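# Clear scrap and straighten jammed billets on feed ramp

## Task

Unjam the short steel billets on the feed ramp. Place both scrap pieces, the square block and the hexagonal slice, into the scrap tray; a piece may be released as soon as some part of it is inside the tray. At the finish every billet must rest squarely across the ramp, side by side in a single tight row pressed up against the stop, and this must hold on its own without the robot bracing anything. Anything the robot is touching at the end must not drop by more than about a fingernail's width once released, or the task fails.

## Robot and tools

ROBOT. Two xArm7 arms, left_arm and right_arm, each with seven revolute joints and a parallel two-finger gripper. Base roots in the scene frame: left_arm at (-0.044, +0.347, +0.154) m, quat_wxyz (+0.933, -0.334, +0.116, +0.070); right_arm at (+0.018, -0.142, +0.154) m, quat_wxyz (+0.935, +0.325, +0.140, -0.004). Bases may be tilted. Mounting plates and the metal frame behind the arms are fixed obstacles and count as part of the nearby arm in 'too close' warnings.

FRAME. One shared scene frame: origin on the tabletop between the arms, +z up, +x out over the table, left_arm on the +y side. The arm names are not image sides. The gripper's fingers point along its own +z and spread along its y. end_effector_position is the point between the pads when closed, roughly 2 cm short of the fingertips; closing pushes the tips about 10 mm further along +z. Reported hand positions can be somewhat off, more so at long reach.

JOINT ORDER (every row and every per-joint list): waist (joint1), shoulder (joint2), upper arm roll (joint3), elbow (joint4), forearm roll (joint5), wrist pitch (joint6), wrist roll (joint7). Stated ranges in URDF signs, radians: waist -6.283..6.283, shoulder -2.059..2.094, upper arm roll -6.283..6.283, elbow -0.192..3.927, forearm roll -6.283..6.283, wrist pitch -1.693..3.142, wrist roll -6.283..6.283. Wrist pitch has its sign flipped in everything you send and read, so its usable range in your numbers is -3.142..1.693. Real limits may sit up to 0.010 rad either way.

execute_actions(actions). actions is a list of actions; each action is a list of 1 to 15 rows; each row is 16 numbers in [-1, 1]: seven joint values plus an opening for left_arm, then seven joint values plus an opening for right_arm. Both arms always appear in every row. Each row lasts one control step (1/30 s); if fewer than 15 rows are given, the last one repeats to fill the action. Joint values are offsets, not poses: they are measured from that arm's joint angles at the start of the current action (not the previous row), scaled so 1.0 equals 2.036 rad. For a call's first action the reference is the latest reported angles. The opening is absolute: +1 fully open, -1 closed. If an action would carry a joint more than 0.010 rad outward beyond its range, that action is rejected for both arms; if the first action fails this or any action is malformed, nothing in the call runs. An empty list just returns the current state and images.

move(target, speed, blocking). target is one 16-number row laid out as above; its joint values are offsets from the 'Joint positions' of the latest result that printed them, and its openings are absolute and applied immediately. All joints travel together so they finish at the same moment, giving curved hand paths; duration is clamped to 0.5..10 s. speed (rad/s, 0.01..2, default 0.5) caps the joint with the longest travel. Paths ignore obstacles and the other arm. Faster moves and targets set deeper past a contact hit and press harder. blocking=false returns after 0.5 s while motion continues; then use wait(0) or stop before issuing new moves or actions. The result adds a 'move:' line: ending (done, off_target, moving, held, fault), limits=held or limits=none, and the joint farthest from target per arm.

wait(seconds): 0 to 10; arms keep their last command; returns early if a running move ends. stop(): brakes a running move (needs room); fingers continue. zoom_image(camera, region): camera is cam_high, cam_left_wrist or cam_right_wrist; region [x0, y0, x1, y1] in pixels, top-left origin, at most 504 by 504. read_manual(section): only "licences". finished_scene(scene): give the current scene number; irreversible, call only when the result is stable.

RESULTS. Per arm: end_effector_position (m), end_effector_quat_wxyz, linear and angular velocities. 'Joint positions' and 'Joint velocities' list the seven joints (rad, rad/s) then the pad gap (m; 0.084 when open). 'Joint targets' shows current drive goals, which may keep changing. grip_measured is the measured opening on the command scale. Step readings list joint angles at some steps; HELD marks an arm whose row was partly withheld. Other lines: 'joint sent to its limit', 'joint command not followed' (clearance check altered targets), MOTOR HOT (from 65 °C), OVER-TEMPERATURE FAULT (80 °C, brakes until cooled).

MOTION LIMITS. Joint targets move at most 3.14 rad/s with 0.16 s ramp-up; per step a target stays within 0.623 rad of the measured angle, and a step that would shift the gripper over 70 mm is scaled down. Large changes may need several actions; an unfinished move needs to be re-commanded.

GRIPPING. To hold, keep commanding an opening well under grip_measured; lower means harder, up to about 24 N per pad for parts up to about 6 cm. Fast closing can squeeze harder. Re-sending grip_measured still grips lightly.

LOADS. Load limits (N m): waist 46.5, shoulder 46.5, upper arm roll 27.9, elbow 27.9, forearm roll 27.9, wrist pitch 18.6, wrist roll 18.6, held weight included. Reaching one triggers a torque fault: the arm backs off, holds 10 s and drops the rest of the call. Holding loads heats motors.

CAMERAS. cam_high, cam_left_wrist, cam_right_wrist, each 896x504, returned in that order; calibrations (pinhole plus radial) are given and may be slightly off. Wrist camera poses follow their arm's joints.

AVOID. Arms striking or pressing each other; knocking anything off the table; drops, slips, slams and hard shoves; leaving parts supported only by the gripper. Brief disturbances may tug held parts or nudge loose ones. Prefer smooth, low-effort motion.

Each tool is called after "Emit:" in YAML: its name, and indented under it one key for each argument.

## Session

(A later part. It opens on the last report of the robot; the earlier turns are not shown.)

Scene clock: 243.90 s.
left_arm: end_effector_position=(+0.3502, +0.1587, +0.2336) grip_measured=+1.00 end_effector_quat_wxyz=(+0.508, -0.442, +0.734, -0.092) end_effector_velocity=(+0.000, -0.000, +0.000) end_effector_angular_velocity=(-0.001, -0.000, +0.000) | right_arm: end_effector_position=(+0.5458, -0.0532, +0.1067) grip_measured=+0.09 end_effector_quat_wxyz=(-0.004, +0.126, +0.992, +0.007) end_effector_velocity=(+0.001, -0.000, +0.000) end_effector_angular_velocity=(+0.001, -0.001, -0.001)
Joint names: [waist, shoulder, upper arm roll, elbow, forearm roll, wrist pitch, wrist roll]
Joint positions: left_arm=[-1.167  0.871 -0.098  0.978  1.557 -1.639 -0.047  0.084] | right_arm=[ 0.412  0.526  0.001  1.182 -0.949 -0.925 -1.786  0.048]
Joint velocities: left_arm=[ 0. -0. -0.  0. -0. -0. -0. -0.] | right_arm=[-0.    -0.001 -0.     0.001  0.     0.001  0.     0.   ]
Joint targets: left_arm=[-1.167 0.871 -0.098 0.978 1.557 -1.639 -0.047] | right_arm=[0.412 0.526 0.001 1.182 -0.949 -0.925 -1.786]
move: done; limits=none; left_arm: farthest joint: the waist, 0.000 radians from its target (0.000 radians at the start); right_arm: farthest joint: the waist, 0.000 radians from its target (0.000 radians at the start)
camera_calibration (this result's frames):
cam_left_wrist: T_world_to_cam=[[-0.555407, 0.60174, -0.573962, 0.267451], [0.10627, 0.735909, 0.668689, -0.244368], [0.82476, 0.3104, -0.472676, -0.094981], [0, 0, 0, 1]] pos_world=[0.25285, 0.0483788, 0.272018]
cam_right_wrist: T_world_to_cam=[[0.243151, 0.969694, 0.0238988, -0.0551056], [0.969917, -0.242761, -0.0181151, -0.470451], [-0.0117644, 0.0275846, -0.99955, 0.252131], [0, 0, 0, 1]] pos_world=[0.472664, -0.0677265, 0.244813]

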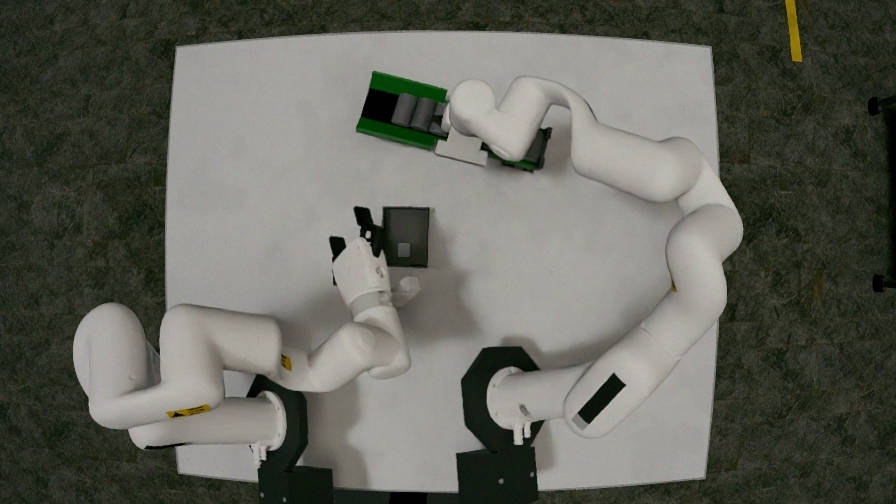

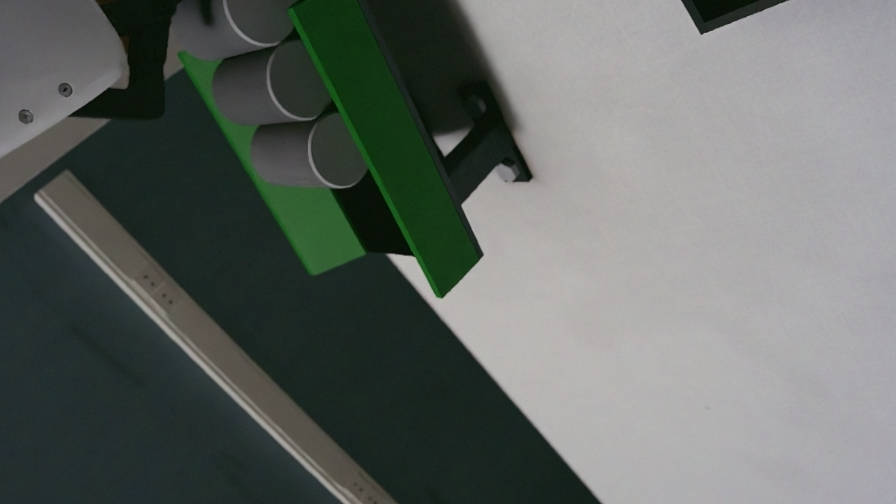

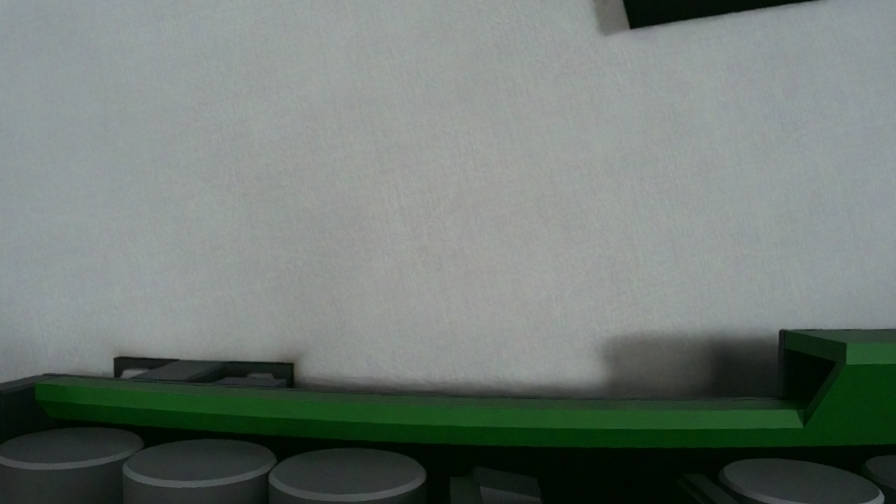

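Emit:
move:
  target: [0,0,0,0,0,0,0,1, -0.009,0.0065,0,-0.0023,-0.008,0.011,0.003,0.1]
  speed: 0.05

Emit:
move:
  target: [0,0,0,0,0,0,0,1, 0.011,0.023,0,0.021,0.006,-0.005,0.005,0.1]
  speed: 0.05

Scene clock: 251.70 s.
left_arm: end_effector_position=(+0.3502, +0.1587, +0.2336) grip_measured=+1.00 end_effector_quat_wxyz=(+0.508, -0.442, +0.734, -0.092) end_effector_velocity=(-0.000, -0.000, -0.000) end_effector_angular_velocity=(-0.000, +0.000, -0.000) | right_arm: end_effector_position=(+0.5456, -0.0528, +0.0981) grip_measured=+0.09 end_effector_quat_wxyz=(-0.004, +0.125, +0.992, +0.010) end_effector_velocity=(-0.000, +0.000, -0.001) end_effector_angular_velocity=(+0.001, +0.000, +0.000)
Joint names: [waist, shoulder, upper arm roll, elbow, forearm roll, wrist pitch, wrist roll]
Joint positions: left_arm=[-1.167  0.871 -0.098  0.978  1.557 -1.639 -0.047  0.084] | right_arm=[ 0.395  0.537  0.002  1.178 -0.965 -0.903 -1.78   0.048]
Joint velocities: left_arm=[-0.     0.001 -0.     0.    -0.     0.     0.     0.   ] | right_arm=[-0.002  0.002 -0.    -0.001 -0.001  0.003  0.001  0.   ]
Joint targets: left_arm=[-1.167 0.871 -0.098 0.978 1.557 -1.639 -0.047] | right_arm=[0.394 0.539 0.001 1.177 -0.965 -0.903 -1.780]
move: done; limits=none; left_arm: farthest joint: the waist, 0.000 radians from its target (0.000 radians at the start); right_arm: farthest joint: the waist, 0.002 radians from its target (0.019 radians at the start)
camera_calibration (this result's frames):
cam_left_wrist: T_world_to_cam=[[-0.555407, 0.60174, -0.573962, 0.267451], [0.106271, 0.735909, 0.668689, -0.244368], [0.82476, 0.3104, -0.472676, -0.0949809], [0, 0, 0, 1]] pos_world=[0.25285, 0.0483789, 0.272018]
cam_right_wrist: T_world_to_cam=[[0.241821, 0.969829, 0.0308906, -0.0552001], [0.970269, -0.241355, -0.0180697, -0.470377], [-0.0100689, 0.0343418, -0.999359, 0.242892], [0, 0, 0, 1]] pos_world=[0.472186, -0.0683347, 0.235942]

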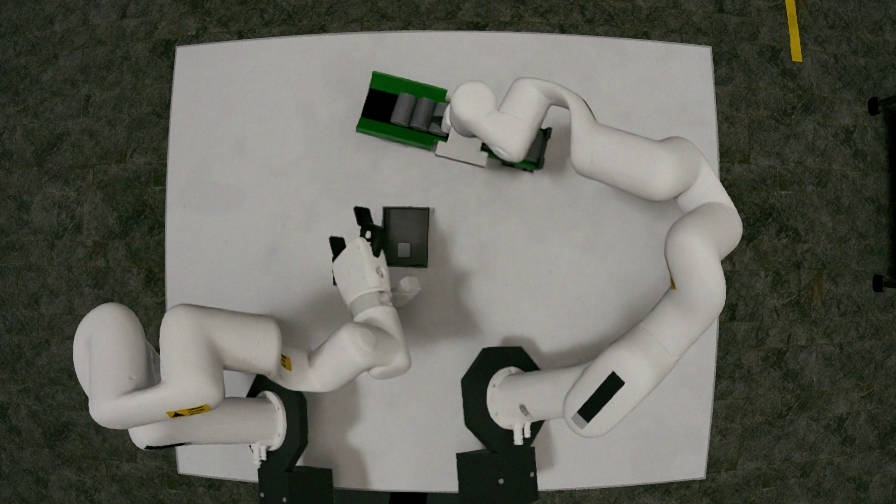

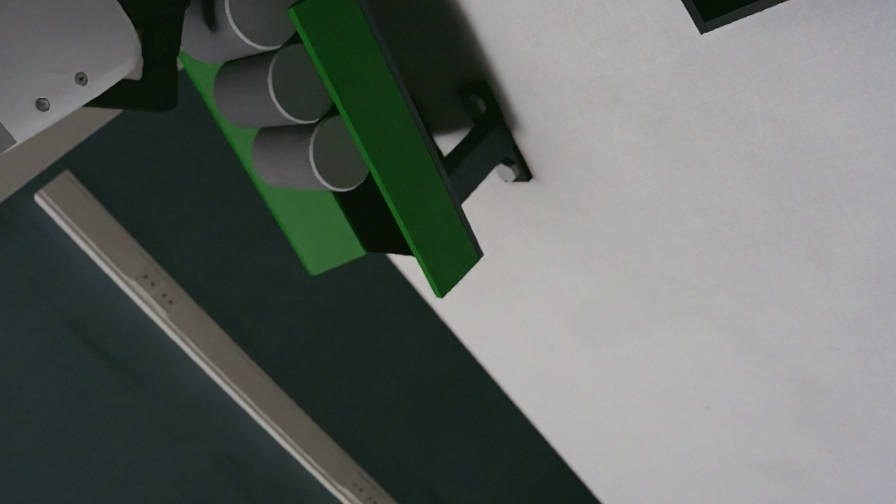

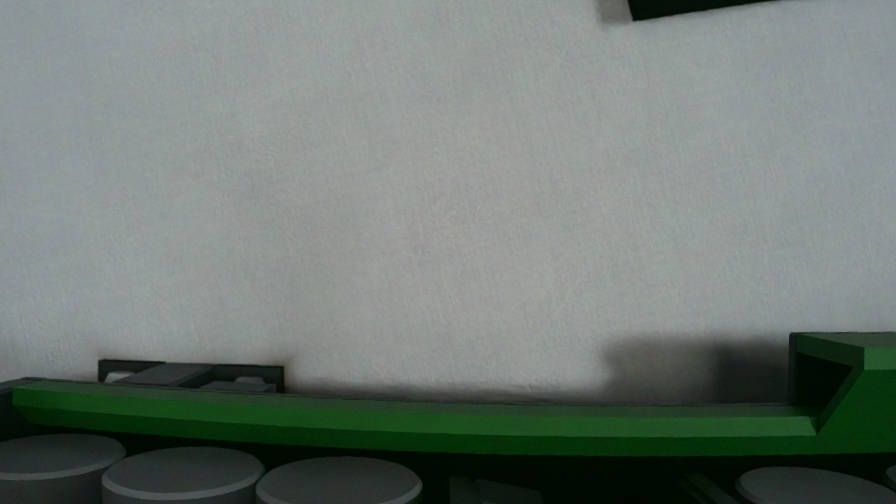

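Scene clock: 253.03 s.
left_arm: end_effector_position=(+0.3502, +0.1587, +0.2336) grip_measured=+1.00 end_effector_quat_wxyz=(+0.508, -0.442, +0.734, -0.092) end_effector_velocity=(-0.000, -0.000, +0.000) end_effector_angular_velocity=(-0.001, +0.000, -0.000) | right_arm: end_effector_position=(+0.5479, -0.0348, +0.0986) grip_measured=+0.10 end_effector_quat_wxyz=(-0.004, +0.124, +0.992, +0.011) end_effector_velocity=(-0.000, -0.000, -0.001) end_effector_angular_velocity=(-0.001, +0.002, -0.002)
Joint names: [waist, shoulder, upper arm roll, elbow, forearm roll, wrist pitch, wrist roll]
Joint positions: left_arm=[-1.167  0.871 -0.098  0.978  1.557 -1.639 -0.047  0.084] | right_arm=[ 0.419  0.582  0.003  1.222 -0.953 -0.913 -1.77   0.048]
Joint velocities: left_arm=[ 0.    -0.    -0.    -0.    -0.     0.001 -0.     0.   ] | right_arm=[ 0.     0.001 -0.001  0.     0.001 -0.     0.001  0.   ]
Joint targets: left_arm=[-1.167 0.871 -0.098 0.978 1.557 -1.639 -0.047] | right_arm=[0.418 0.584 0.002 1.221 -0.953 -0.913 -1.770]
move: done; limits=none; left_arm: farthest joint: the waist, 0.000 radians from its target (0.000 radians at the start); right_arm: farthest joint: the shoulder, 0.002 radians from its target (0.047 radians at the start)
camera_calibration (this result's frames):
cam_left_wrist: T_world_to_cam=[[-0.555407, 0.60174, -0.573962, 0.267451], [0.10627, 0.735909, 0.668689, -0.244368], [0.82476, 0.3104, -0.472676, -0.094981], [0, 0, 0, 1]] pos_world=[0.25285, 0.0483789, 0.272018]
cam_right_wrist: T_world_to_cam=[[0.240202, 0.970186, 0.0322846, -0.0724295], [0.97067, -0.239709, -0.0184026, -0.468415], [-0.010115, 0.0357581, -0.999309, 0.242914], [0, 0, 0, 1]] pos_world=[0.474531, -0.0506995, 0.236465]

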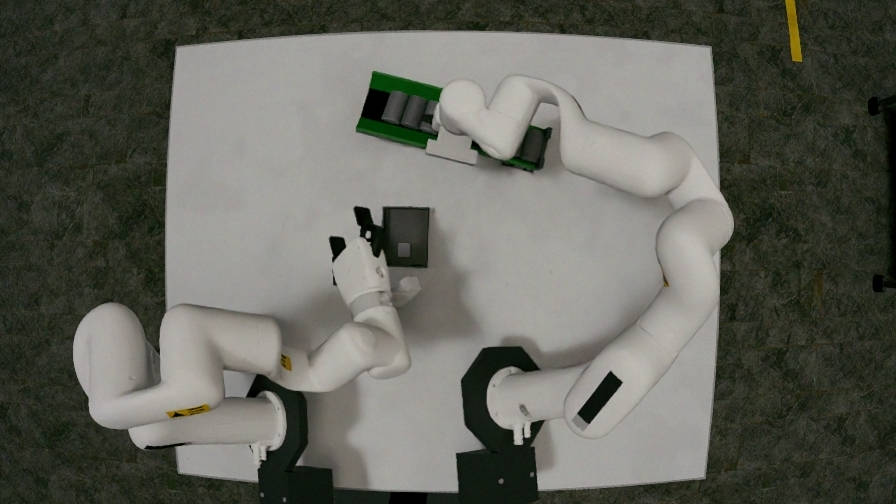

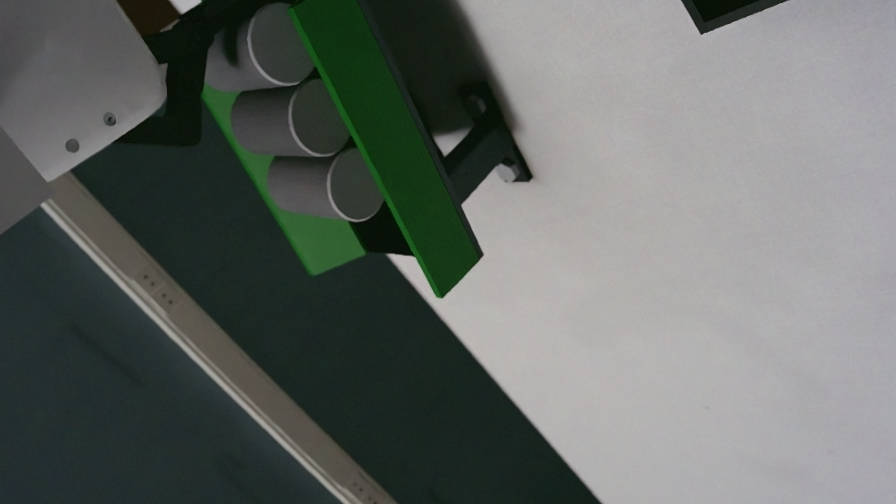

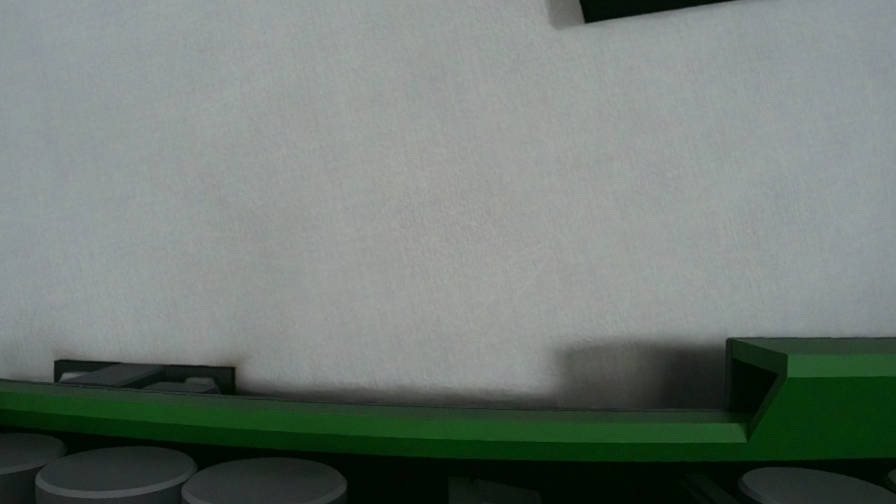

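Emit:
move:
  target: [0,0,0,0,0,0,0,1, 0.0063,-0.0046,0,0.0016,0.0056,-0.0077,-0.002,0.1]
  speed: 0.05

Emit:
move:
  target: [0,0,0,0,0,0,0,1, -0.0144,-0.025,0,-0.025,-0.008,0.007,-0.005,0.1]
  speed: 0.05

Emit:
move:
  target: [0,0,0,0,0,0,0,1, -0.0126,0.0091,0,-0.0032,-0.011,0.0154,0.004,0.1]
  speed: 0.05

Emit:
move:
  target: [0,0,0,0,0,0,0,1, 0,0,0,0,0,0,0,-1]

Scene clock: 262.57 s.
left_arm: end_effector_position=(+0.3502, +0.1587, +0.2336) grip_measured=+1.00 end_effector_quat_wxyz=(+0.508, -0.442, +0.734, -0.092) end_effector_velocity=(+0.000, +0.000, +0.000) end_effector_angular_velocity=(+0.000, -0.000, +0.000) | right_arm: end_effector_position=(+0.5486, -0.0346, +0.1060) grip_measured=+0.09 end_effector_quat_wxyz=(-0.003, +0.125, +0.992, +0.009) end_effector_velocity=(+0.001, +0.000, +0.002) end_effector_angular_velocity=(+0.001, -0.003, -0.001)
Joint names: [waist, shoulder, upper arm roll, elbow, forearm roll, wrist pitch, wrist roll]
Joint positions: left_arm=[-1.167  0.871 -0.098  0.978  1.557 -1.639 -0.047  0.084] | right_arm=[ 0.431  0.573  0.003  1.225 -0.941 -0.929 -1.774  0.048]
Joint velocities: left_arm=[-0. -0.  0. -0.  0. -0.  0. -0.] | right_arm=[ 0.001 -0.003  0.001  0.001 -0.    -0.001  0.    -0.   ]
Joint targets: left_arm=[-1.167 0.871 -0.098 0.978 1.557 -1.639 -0.047] | right_arm=[0.431 0.573 0.003 1.225 -0.941 -0.929 -1.774]
move: done; limits=none; left_arm: farthest joint: the waist, 0.000 radians from its target (0.000 radians at the start); right_arm: farthest joint: the waist, 0.001 radians from its target (0.014 radians at the start)
camera_calibration (this result's frames):
cam_left_wrist: T_world_to_cam=[[-0.555408, 0.601739, -0.573962, 0.267451], [0.10627, 0.735909, 0.668689, -0.244368], [0.82476, 0.3104, -0.472676, -0.0949809], [0, 0, 0, 1]] pos_world=[0.25285, 0.0483788, 0.272018]
cam_right_wrist: T_world_to_cam=[[0.241286, 0.970019, 0.0290484, -0.0732643], [0.970408, -0.240875, -0.0169656, -0.468988], [-0.00945987, 0.0322824, -0.999434, 0.249821], [0, 0, 0, 1]] pos_world=[0.475151, -0.0499646, 0.243851]

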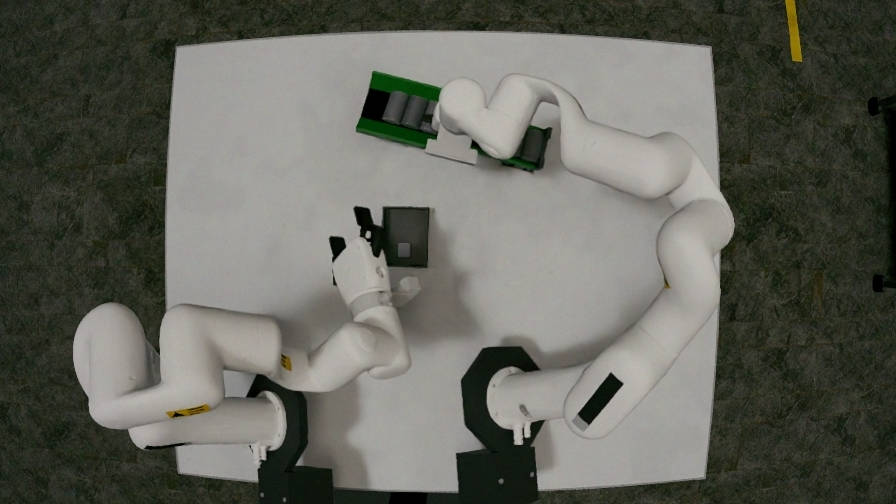

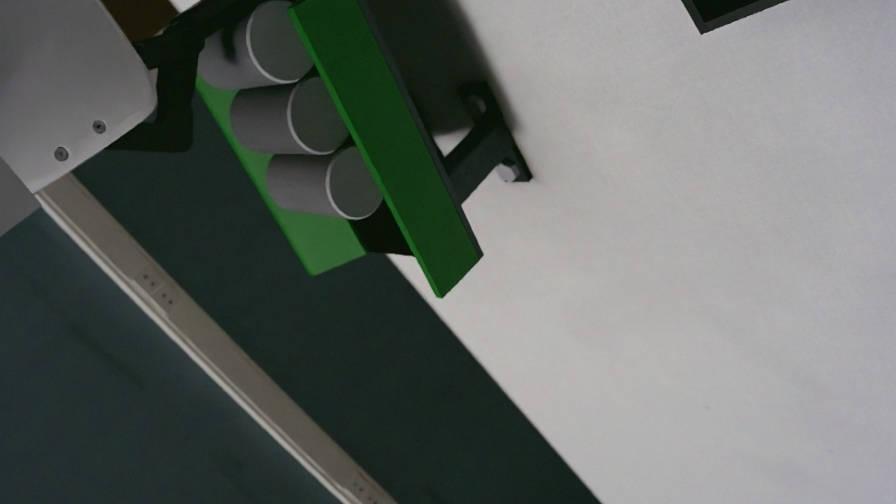

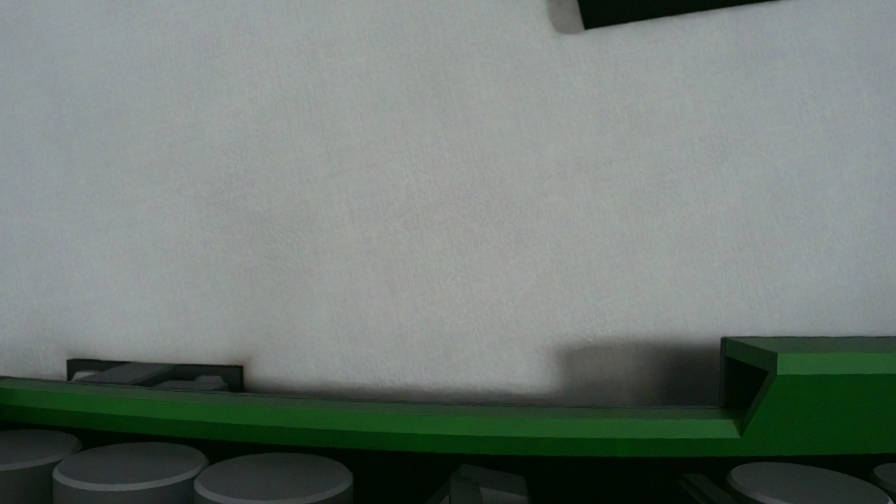

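Scene clock: 263.97 s.
left_arm: end_effector_position=(+0.3502, +0.1587, +0.2336) grip_measured=+1.00 end_effector_quat_wxyz=(+0.508, -0.442, +0.734, -0.092) end_effector_velocity=(+0.000, +0.000, +0.000) end_effector_angular_velocity=(+0.001, -0.001, +0.001) | right_arm: end_effector_position=(+0.5460, -0.0550, +0.1045) grip_measured=+0.09 end_effector_quat_wxyz=(-0.003, +0.126, +0.992, +0.009) end_effector_velocity=(-0.000, -0.001, -0.000) end_effector_angular_velocity=(-0.001, +0.000, +0.000)
Joint names: [waist, shoulder, upper arm roll, elbow, forearm roll, wrist pitch, wrist roll]
Joint positions: left_arm=[-1.167  0.871 -0.098  0.978  1.557 -1.639 -0.047  0.084] | right_arm=[ 0.402  0.522  0.003  1.174 -0.958 -0.915 -1.784  0.048]
Joint velocities: left_arm=[ 0.    -0.    -0.    -0.001 -0.    -0.002 -0.    -0.   ] | right_arm=[-0.001 -0.003 -0.    -0.003 -0.001 -0.    -0.001  0.   ]
Joint targets: left_arm=[-1.167 0.871 -0.098 0.978 1.557 -1.639 -0.047] | right_arm=[0.402 0.522 0.003 1.174 -0.958 -0.915 -1.784]
move: done; limits=none; left_arm: farthest joint: the waist, 0.000 radians from its target (0.000 radians at the start); right_arm: farthest joint: the waist, 0.000 radians from its target (0.029 radians at the start)
camera_calibration (this result's frames):
cam_left_wrist: T_world_to_cam=[[-0.555407, 0.601739, -0.573962, 0.267451], [0.106271, 0.735909, 0.668689, -0.244368], [0.82476, 0.310399, -0.472677, -0.0949808], [0, 0, 0, 1]] pos_world=[0.25285, 0.0483787, 0.272018]
cam_right_wrist: T_world_to_cam=[[0.24339, 0.969502, 0.028771, -0.0539697], [0.969889, -0.243008, -0.016174, -0.47127], [-0.00868919, 0.0318413, -0.999455, 0.248478], [0, 0, 0, 1]] pos_world=[0.472375, -0.0701104, 0.242273]

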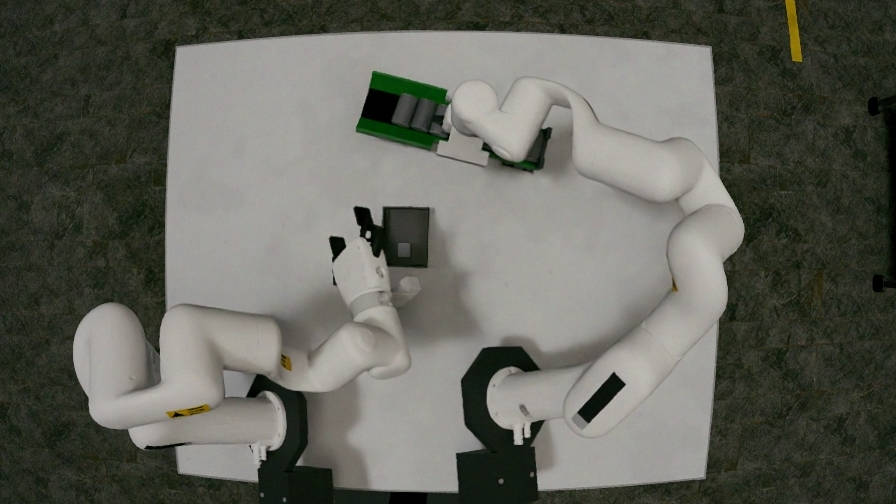

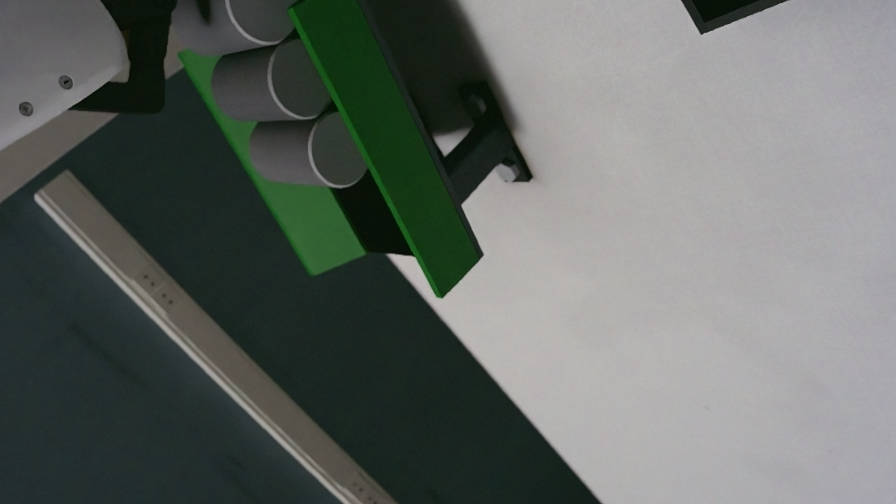

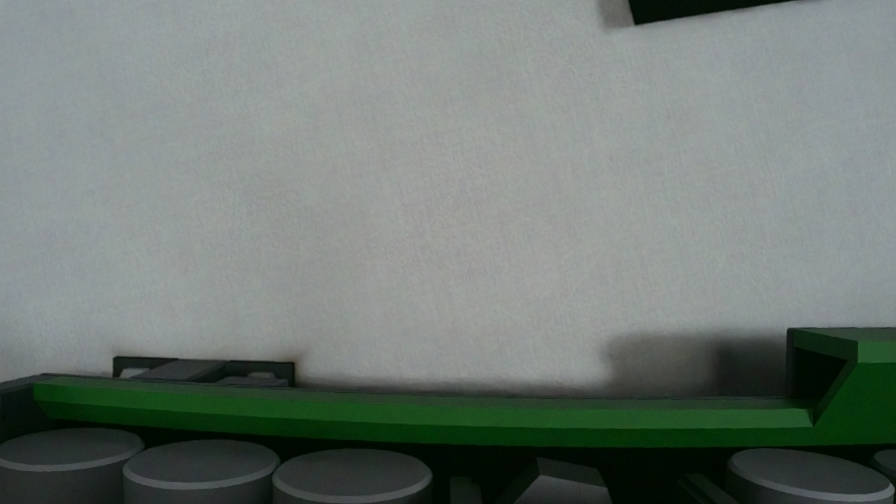

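Scene clock: 265.00 s.
left_arm: end_effector_position=(+0.3502, +0.1587, +0.2336) grip_measured=+1.00 end_effector_quat_wxyz=(+0.508, -0.442, +0.734, -0.092) end_effector_velocity=(-0.000, -0.000, +0.000) end_effector_angular_velocity=(-0.001, +0.000, -0.000) | right_arm: end_effector_position=(+0.5440, -0.0534, +0.0908) grip_measured=+0.08 end_effector_quat_wxyz=(-0.004, +0.124, +0.992, +0.015) end_effector_velocity=(-0.001, -0.002, -0.002) end_effector_angular_velocity=(-0.003, +0.002, -0.001)
Joint names: [waist, shoulder, upper arm roll, elbow, forearm roll, wrist pitch, wrist roll]
Joint positions: left_arm=[-1.167  0.871 -0.098  0.978  1.557 -1.639 -0.047  0.084] | right_arm=[ 0.378  0.541  0.005  1.169 -0.98  -0.881 -1.776  0.047]
Joint velocities: left_arm=[-0.     0.    -0.     0.001 -0.     0.001  0.    -0.   ] | right_arm=[-0.003  0.001 -0.002 -0.002 -0.002  0.001  0.001 -0.001]
Joint targets: left_arm=[-1.167 0.871 -0.098 0.978 1.557 -1.639 -0.047] | right_arm=[0.376 0.541 0.003 1.168 -0.980 -0.884 -1.776]
move: done; limits=none; left_arm: farthest joint: the waist, 0.000 radians from its target (0.000 radians at the start); right_arm: farthest joint: the upper arm roll, 0.002 radians from its target (0.000 radians at the start)
camera_calibration (this result's frames):
cam_left_wrist: T_world_to_cam=[[-0.555407, 0.601739, -0.573962, 0.267451], [0.10627, 0.735909, 0.668689, -0.244368], [0.82476, 0.3104, -0.472676, -0.0949808], [0, 0, 0, 1]] pos_world=[0.25285, 0.0483788, 0.272018]
cam_right_wrist: T_world_to_cam=[[0.239205, 0.970181, 0.0391046, -0.0532712], [0.970923, -0.238609, -0.0193317, -0.469201], [-0.00942456, 0.0425918, -0.999048, 0.235711], [0, 0, 0, 1]] pos_world=[0.470522, -0.070312, 0.228499]

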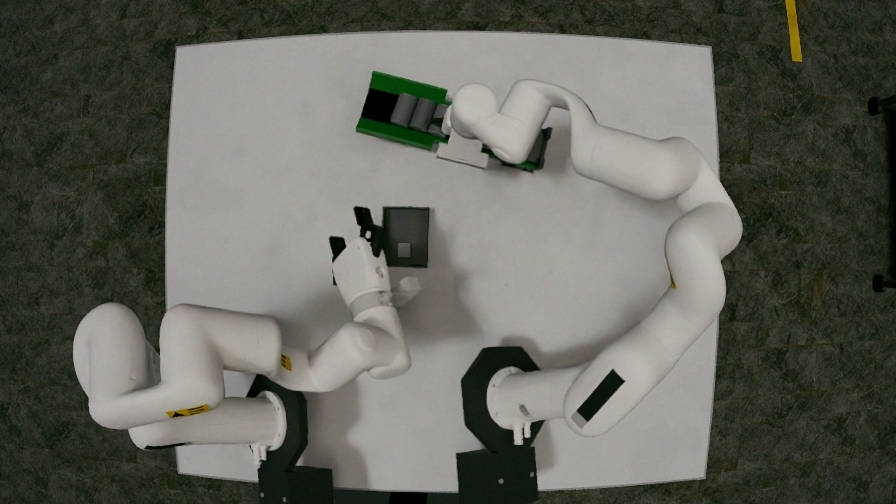

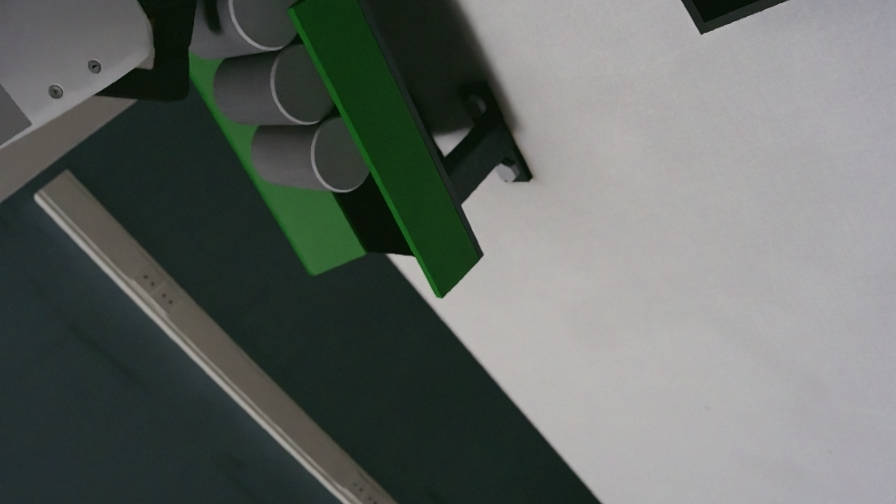

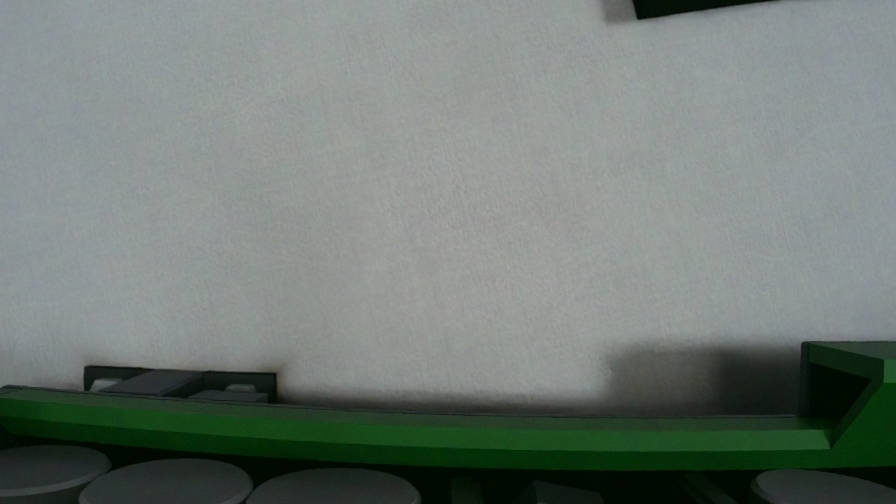

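Scene clock: 265.73 s.
left_arm: end_effector_position=(+0.3502, +0.1587, +0.2336) grip_measured=+1.00 end_effector_quat_wxyz=(+0.508, -0.442, +0.734, -0.092) end_effector_velocity=(+0.000, -0.000, +0.000) end_effector_angular_velocity=(-0.001, -0.000, +0.000) | right_arm: end_effector_position=(+0.5434, -0.0534, +0.0903) grip_measured=-0.26 end_effector_quat_wxyz=(-0.004, +0.123, +0.992, +0.014) end_effector_velocity=(+0.001, +0.000, +0.001) end_effector_angular_velocity=(+0.001, -0.003, -0.000)
Joint names: [waist, shoulder, upper arm roll, elbow, forearm roll, wrist pitch, wrist roll]
Joint positions: left_arm=[-1.167  0.871 -0.098  0.978  1.557 -1.639 -0.047  0.084] | right_arm=[ 0.378  0.542  0.005  1.168 -0.98  -0.882 -1.776  0.033]
Joint velocities: left_arm=[-0.    -0.    -0.     0.001 -0.     0.    -0.    -0.   ] | right_arm=[ 0.    -0.001  0.     0.001 -0.001  0.     0.    -0.   ]
Joint targets: left_arm=[-1.167 0.871 -0.098 0.978 1.557 -1.639 -0.047] | right_arm=[0.378 0.541 0.005 1.169 -0.980 -0.881 -1.776]
move: done; limits=none; left_arm: farthest joint: the waist, 0.000 radians from its target (0.000 radians at the start); right_arm: farthest joint: the shoulder, 0.001 radians from its target (0.000 radians at the start)
camera_calibration (this result's frames):
cam_left_wrist: T_world_to_cam=[[-0.555408, 0.601739, -0.573962, 0.267451], [0.10627, 0.735909, 0.668689, -0.244368], [0.82476, 0.3104, -0.472677, -0.0949808], [0, 0, 0, 1]] pos_world=[0.25285, 0.0483788, 0.272018]
cam_right_wrist: T_world_to_cam=[[0.23864, 0.970353, 0.0382883, -0.0527305], [0.971049, -0.238006, -0.0203953, -0.468557], [-0.0106778, 0.0420469, -0.999059, 0.23586], [0, 0, 0, 1]] pos_world=[0.470094, -0.0702694, 0.228101]

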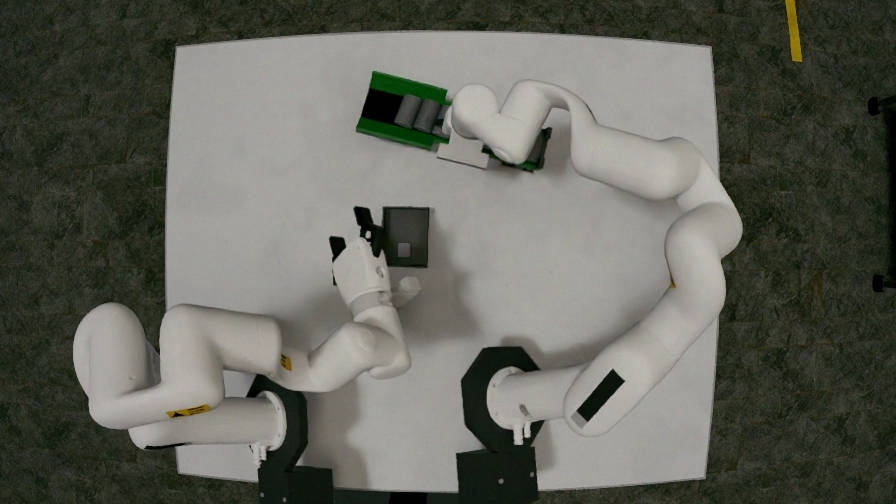

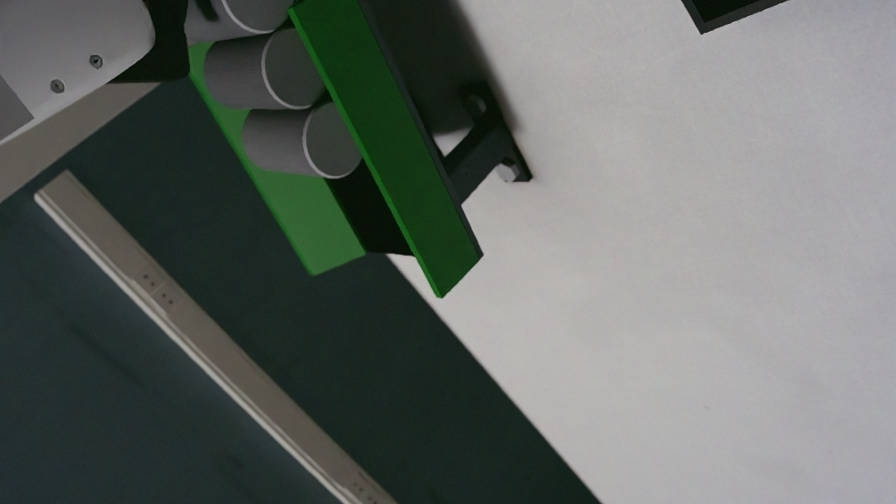

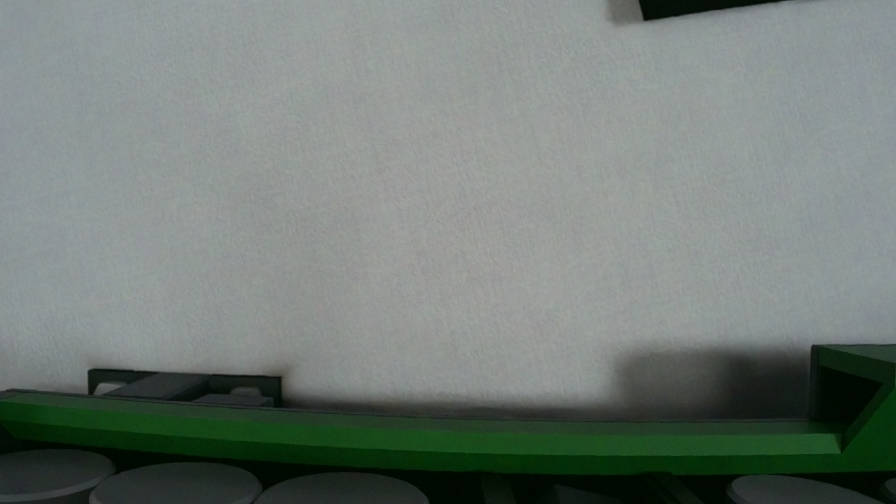

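Emit:
move:
  target: [0.25,0,0,0,0,0,0,1, 0.063,-0.0455,0,0.016,0.056,-0.077,-0.02,-1]
  speed: 0.3

Scene clock: 273.87 s.
left_arm: end_effector_position=(+0.3939, +0.3201, +0.0861) grip_measured=+1.00 end_effector_quat_wxyz=(+0.410, -0.559, +0.712, +0.109) end_effector_velocity=(-0.000, +0.002, -0.001) end_effector_angular_velocity=(+0.002, +0.003, +0.003) | right_arm: end_effector_position=(+0.5475, -0.0501, +0.1670) grip_measured=-0.26 end_effector_quat_wxyz=(+0.001, +0.128, +0.992, +0.003) end_effector_velocity=(+0.000, +0.000, +0.001) end_effector_angular_velocity=(-0.000, -0.001, +0.000)
Joint names: [waist, shoulder, upper arm roll, elbow, forearm roll, wrist pitch, wrist roll]
Joint positions: left_arm=[-0.659  0.871 -0.099  0.978  1.557 -1.638 -0.047  0.084] | right_arm=[ 0.506  0.449  0.005  1.201 -0.866 -1.038 -1.817  0.033]
Joint velocities: left_arm=[ 0.004  0.     0.001 -0.    -0.    -0.     0.    -0.   ] | right_arm=[ 0.001 -0.001  0.001  0.    -0.    -0.001 -0.     0.   ]
Joint targets: left_arm=[-0.658 0.871 -0.098 0.978 1.557 -1.639 -0.047] | right_arm=[0.506 0.449 0.005 1.201 -0.866 -1.038 -1.817]
move: done; limits=none; left_arm: farthest joint: the waist, 0.001 radians from its target (0.509 radians at the start); right_arm: farthest joint: the waist, 0.001 radians from its target (0.128 radians at the start)
camera_calibration (this result's frames):
cam_left_wrist: T_world_to_cam=[[-0.886362, 0.359189, -0.29214, 0.293714], [0.0534609, 0.706162, 0.706029, -0.242104], [0.459896, 0.61018, -0.645117, -0.188215], [0, 0, 0, 1]] pos_world=[0.359839, 0.180311, 0.135318]
cam_right_wrist: T_world_to_cam=[[0.246874, 0.96888, 0.0180308, -0.0610123], [0.969043, -0.24677, -0.00781332, -0.471684], [-0.0031207, 0.0194015, -0.999807, 0.307229], [0, 0, 0, 1]] pos_world=[0.473103, -0.0632446, 0.304584]

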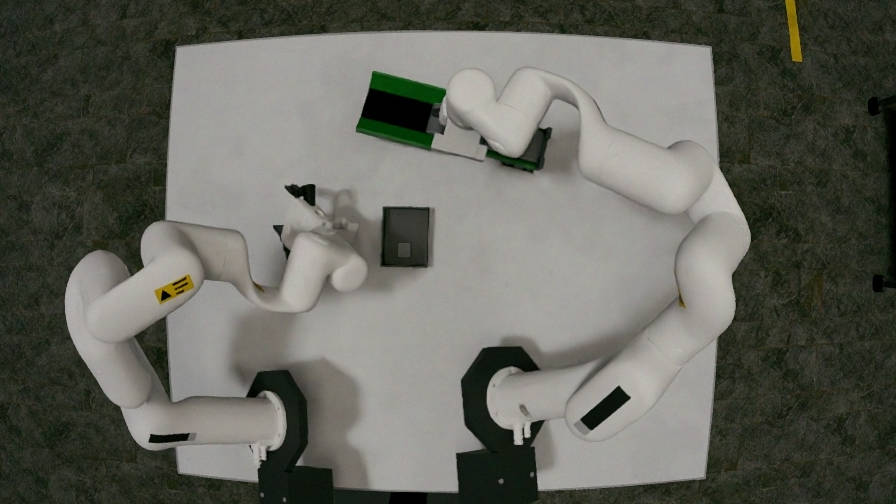

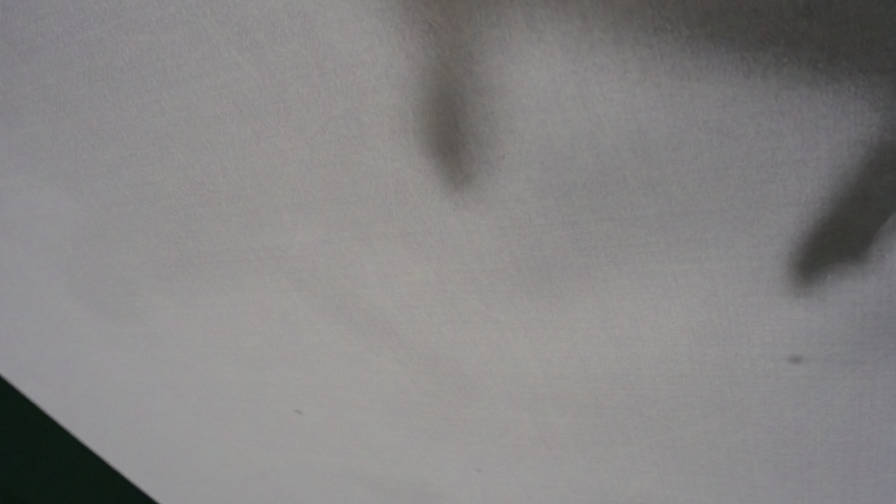

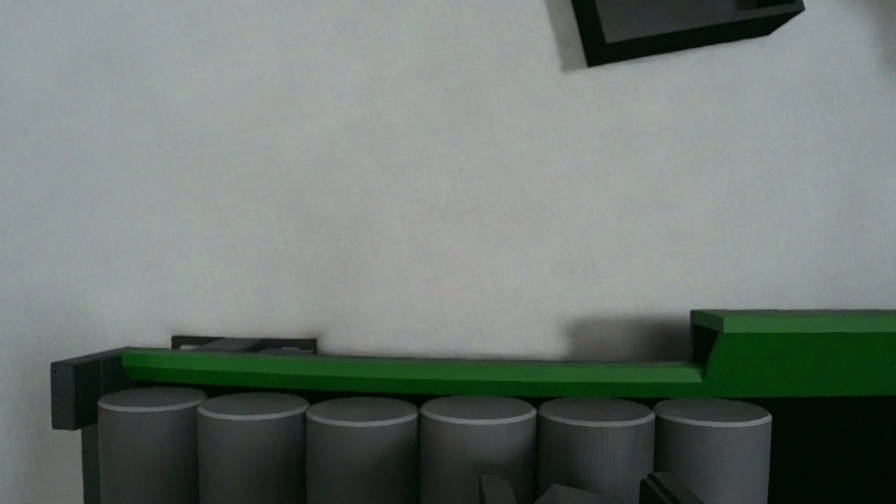

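Emit:
move:
  target: [0,0,0,0,0,0,0,1, 0.034,-0.024,0,0.0085,0.031,-0.042,-0.011,-1]
  speed: 0.3

Scene clock: 290.67 s.
left_arm: end_effector_position=(+0.3939, +0.3201, +0.0861) grip_measured=+1.00 end_effector_quat_wxyz=(+0.410, -0.559, +0.712, +0.110) end_effector_velocity=(-0.000, +0.000, -0.000) end_effector_angular_velocity=(+0.001, -0.000, -0.000) | right_arm: end_effector_position=(+0.5414, -0.0479, +0.2084) grip_measured=-0.26 end_effector_quat_wxyz=(-0.003, +0.127, +0.992, +0.002) end_effector_velocity=(+0.000, +0.001, +0.002) end_effector_angular_velocity=(+0.002, -0.002, +0.001)
Joint names: [waist, shoulder, upper arm roll, elbow, forearm roll, wrist pitch, wrist roll]
Joint positions: left_arm=[-0.659  0.871 -0.099  0.978  1.557 -1.638 -0.047  0.084] | right_arm=[ 0.575  0.401  0.005  1.218 -0.803 -1.124 -1.839  0.033]
Joint velocities: left_arm=[-0.     0.001  0.     0.    -0.    -0.001 -0.    -0.   ] | right_arm=[ 0.002 -0.002  0.001  0.001  0.001 -0.001 -0.001 -0.   ]
Joint targets: left_arm=[-0.659 0.871 -0.099 0.978 1.557 -1.638 -0.047] | right_arm=[0.575 0.400 0.005 1.218 -0.803 -1.124 -1.839]
move: done; limits=none; left_arm: farthest joint: the waist, 0.000 radians from its target (0.001 radians at the start); right_arm: farthest joint: the waist, 0.001 radians from its target (0.069 radians at the start)
camera_calibration (this result's frames):
cam_left_wrist: T_world_to_cam=[[-0.886364, 0.359187, -0.292138, 0.293714], [0.05346, 0.70616, 0.706031, -0.242104], [0.459893, 0.610183, -0.645117, -0.188216], [0, 0, 0, 1]] pos_world=[0.35984, 0.180312, 0.135317]
cam_right_wrist: T_world_to_cam=[[0.245348, 0.969333, 0.014082, -0.0607202], [0.969384, -0.245161, -0.013788, -0.463817], [-0.00991282, 0.0170337, -0.999806, 0.352086], [0, 0, 0, 1]] pos_world=[0.468005, -0.0608493, 0.346478]

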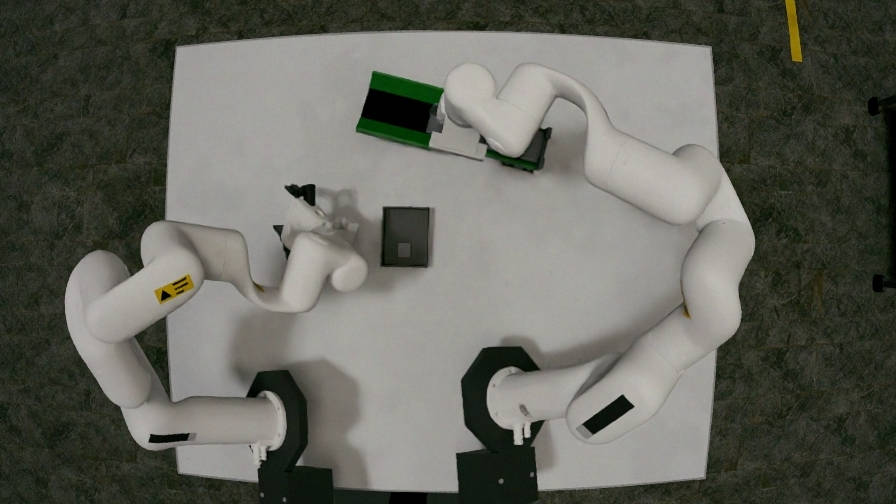

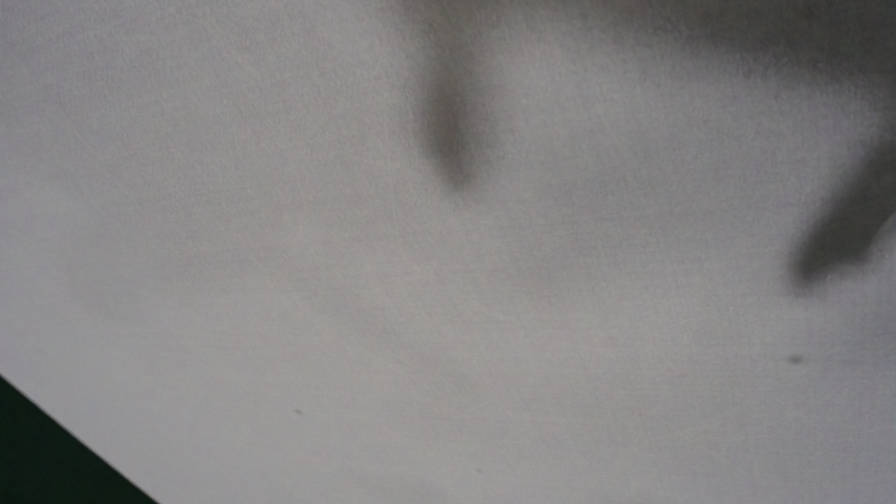

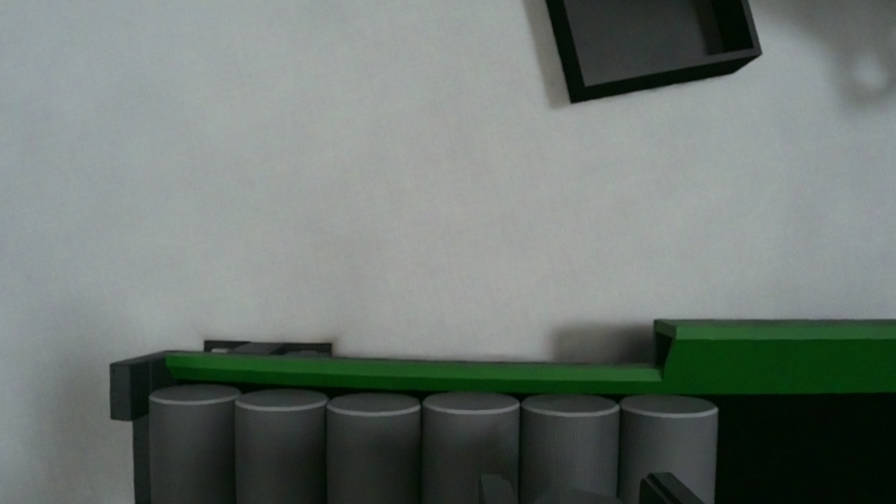

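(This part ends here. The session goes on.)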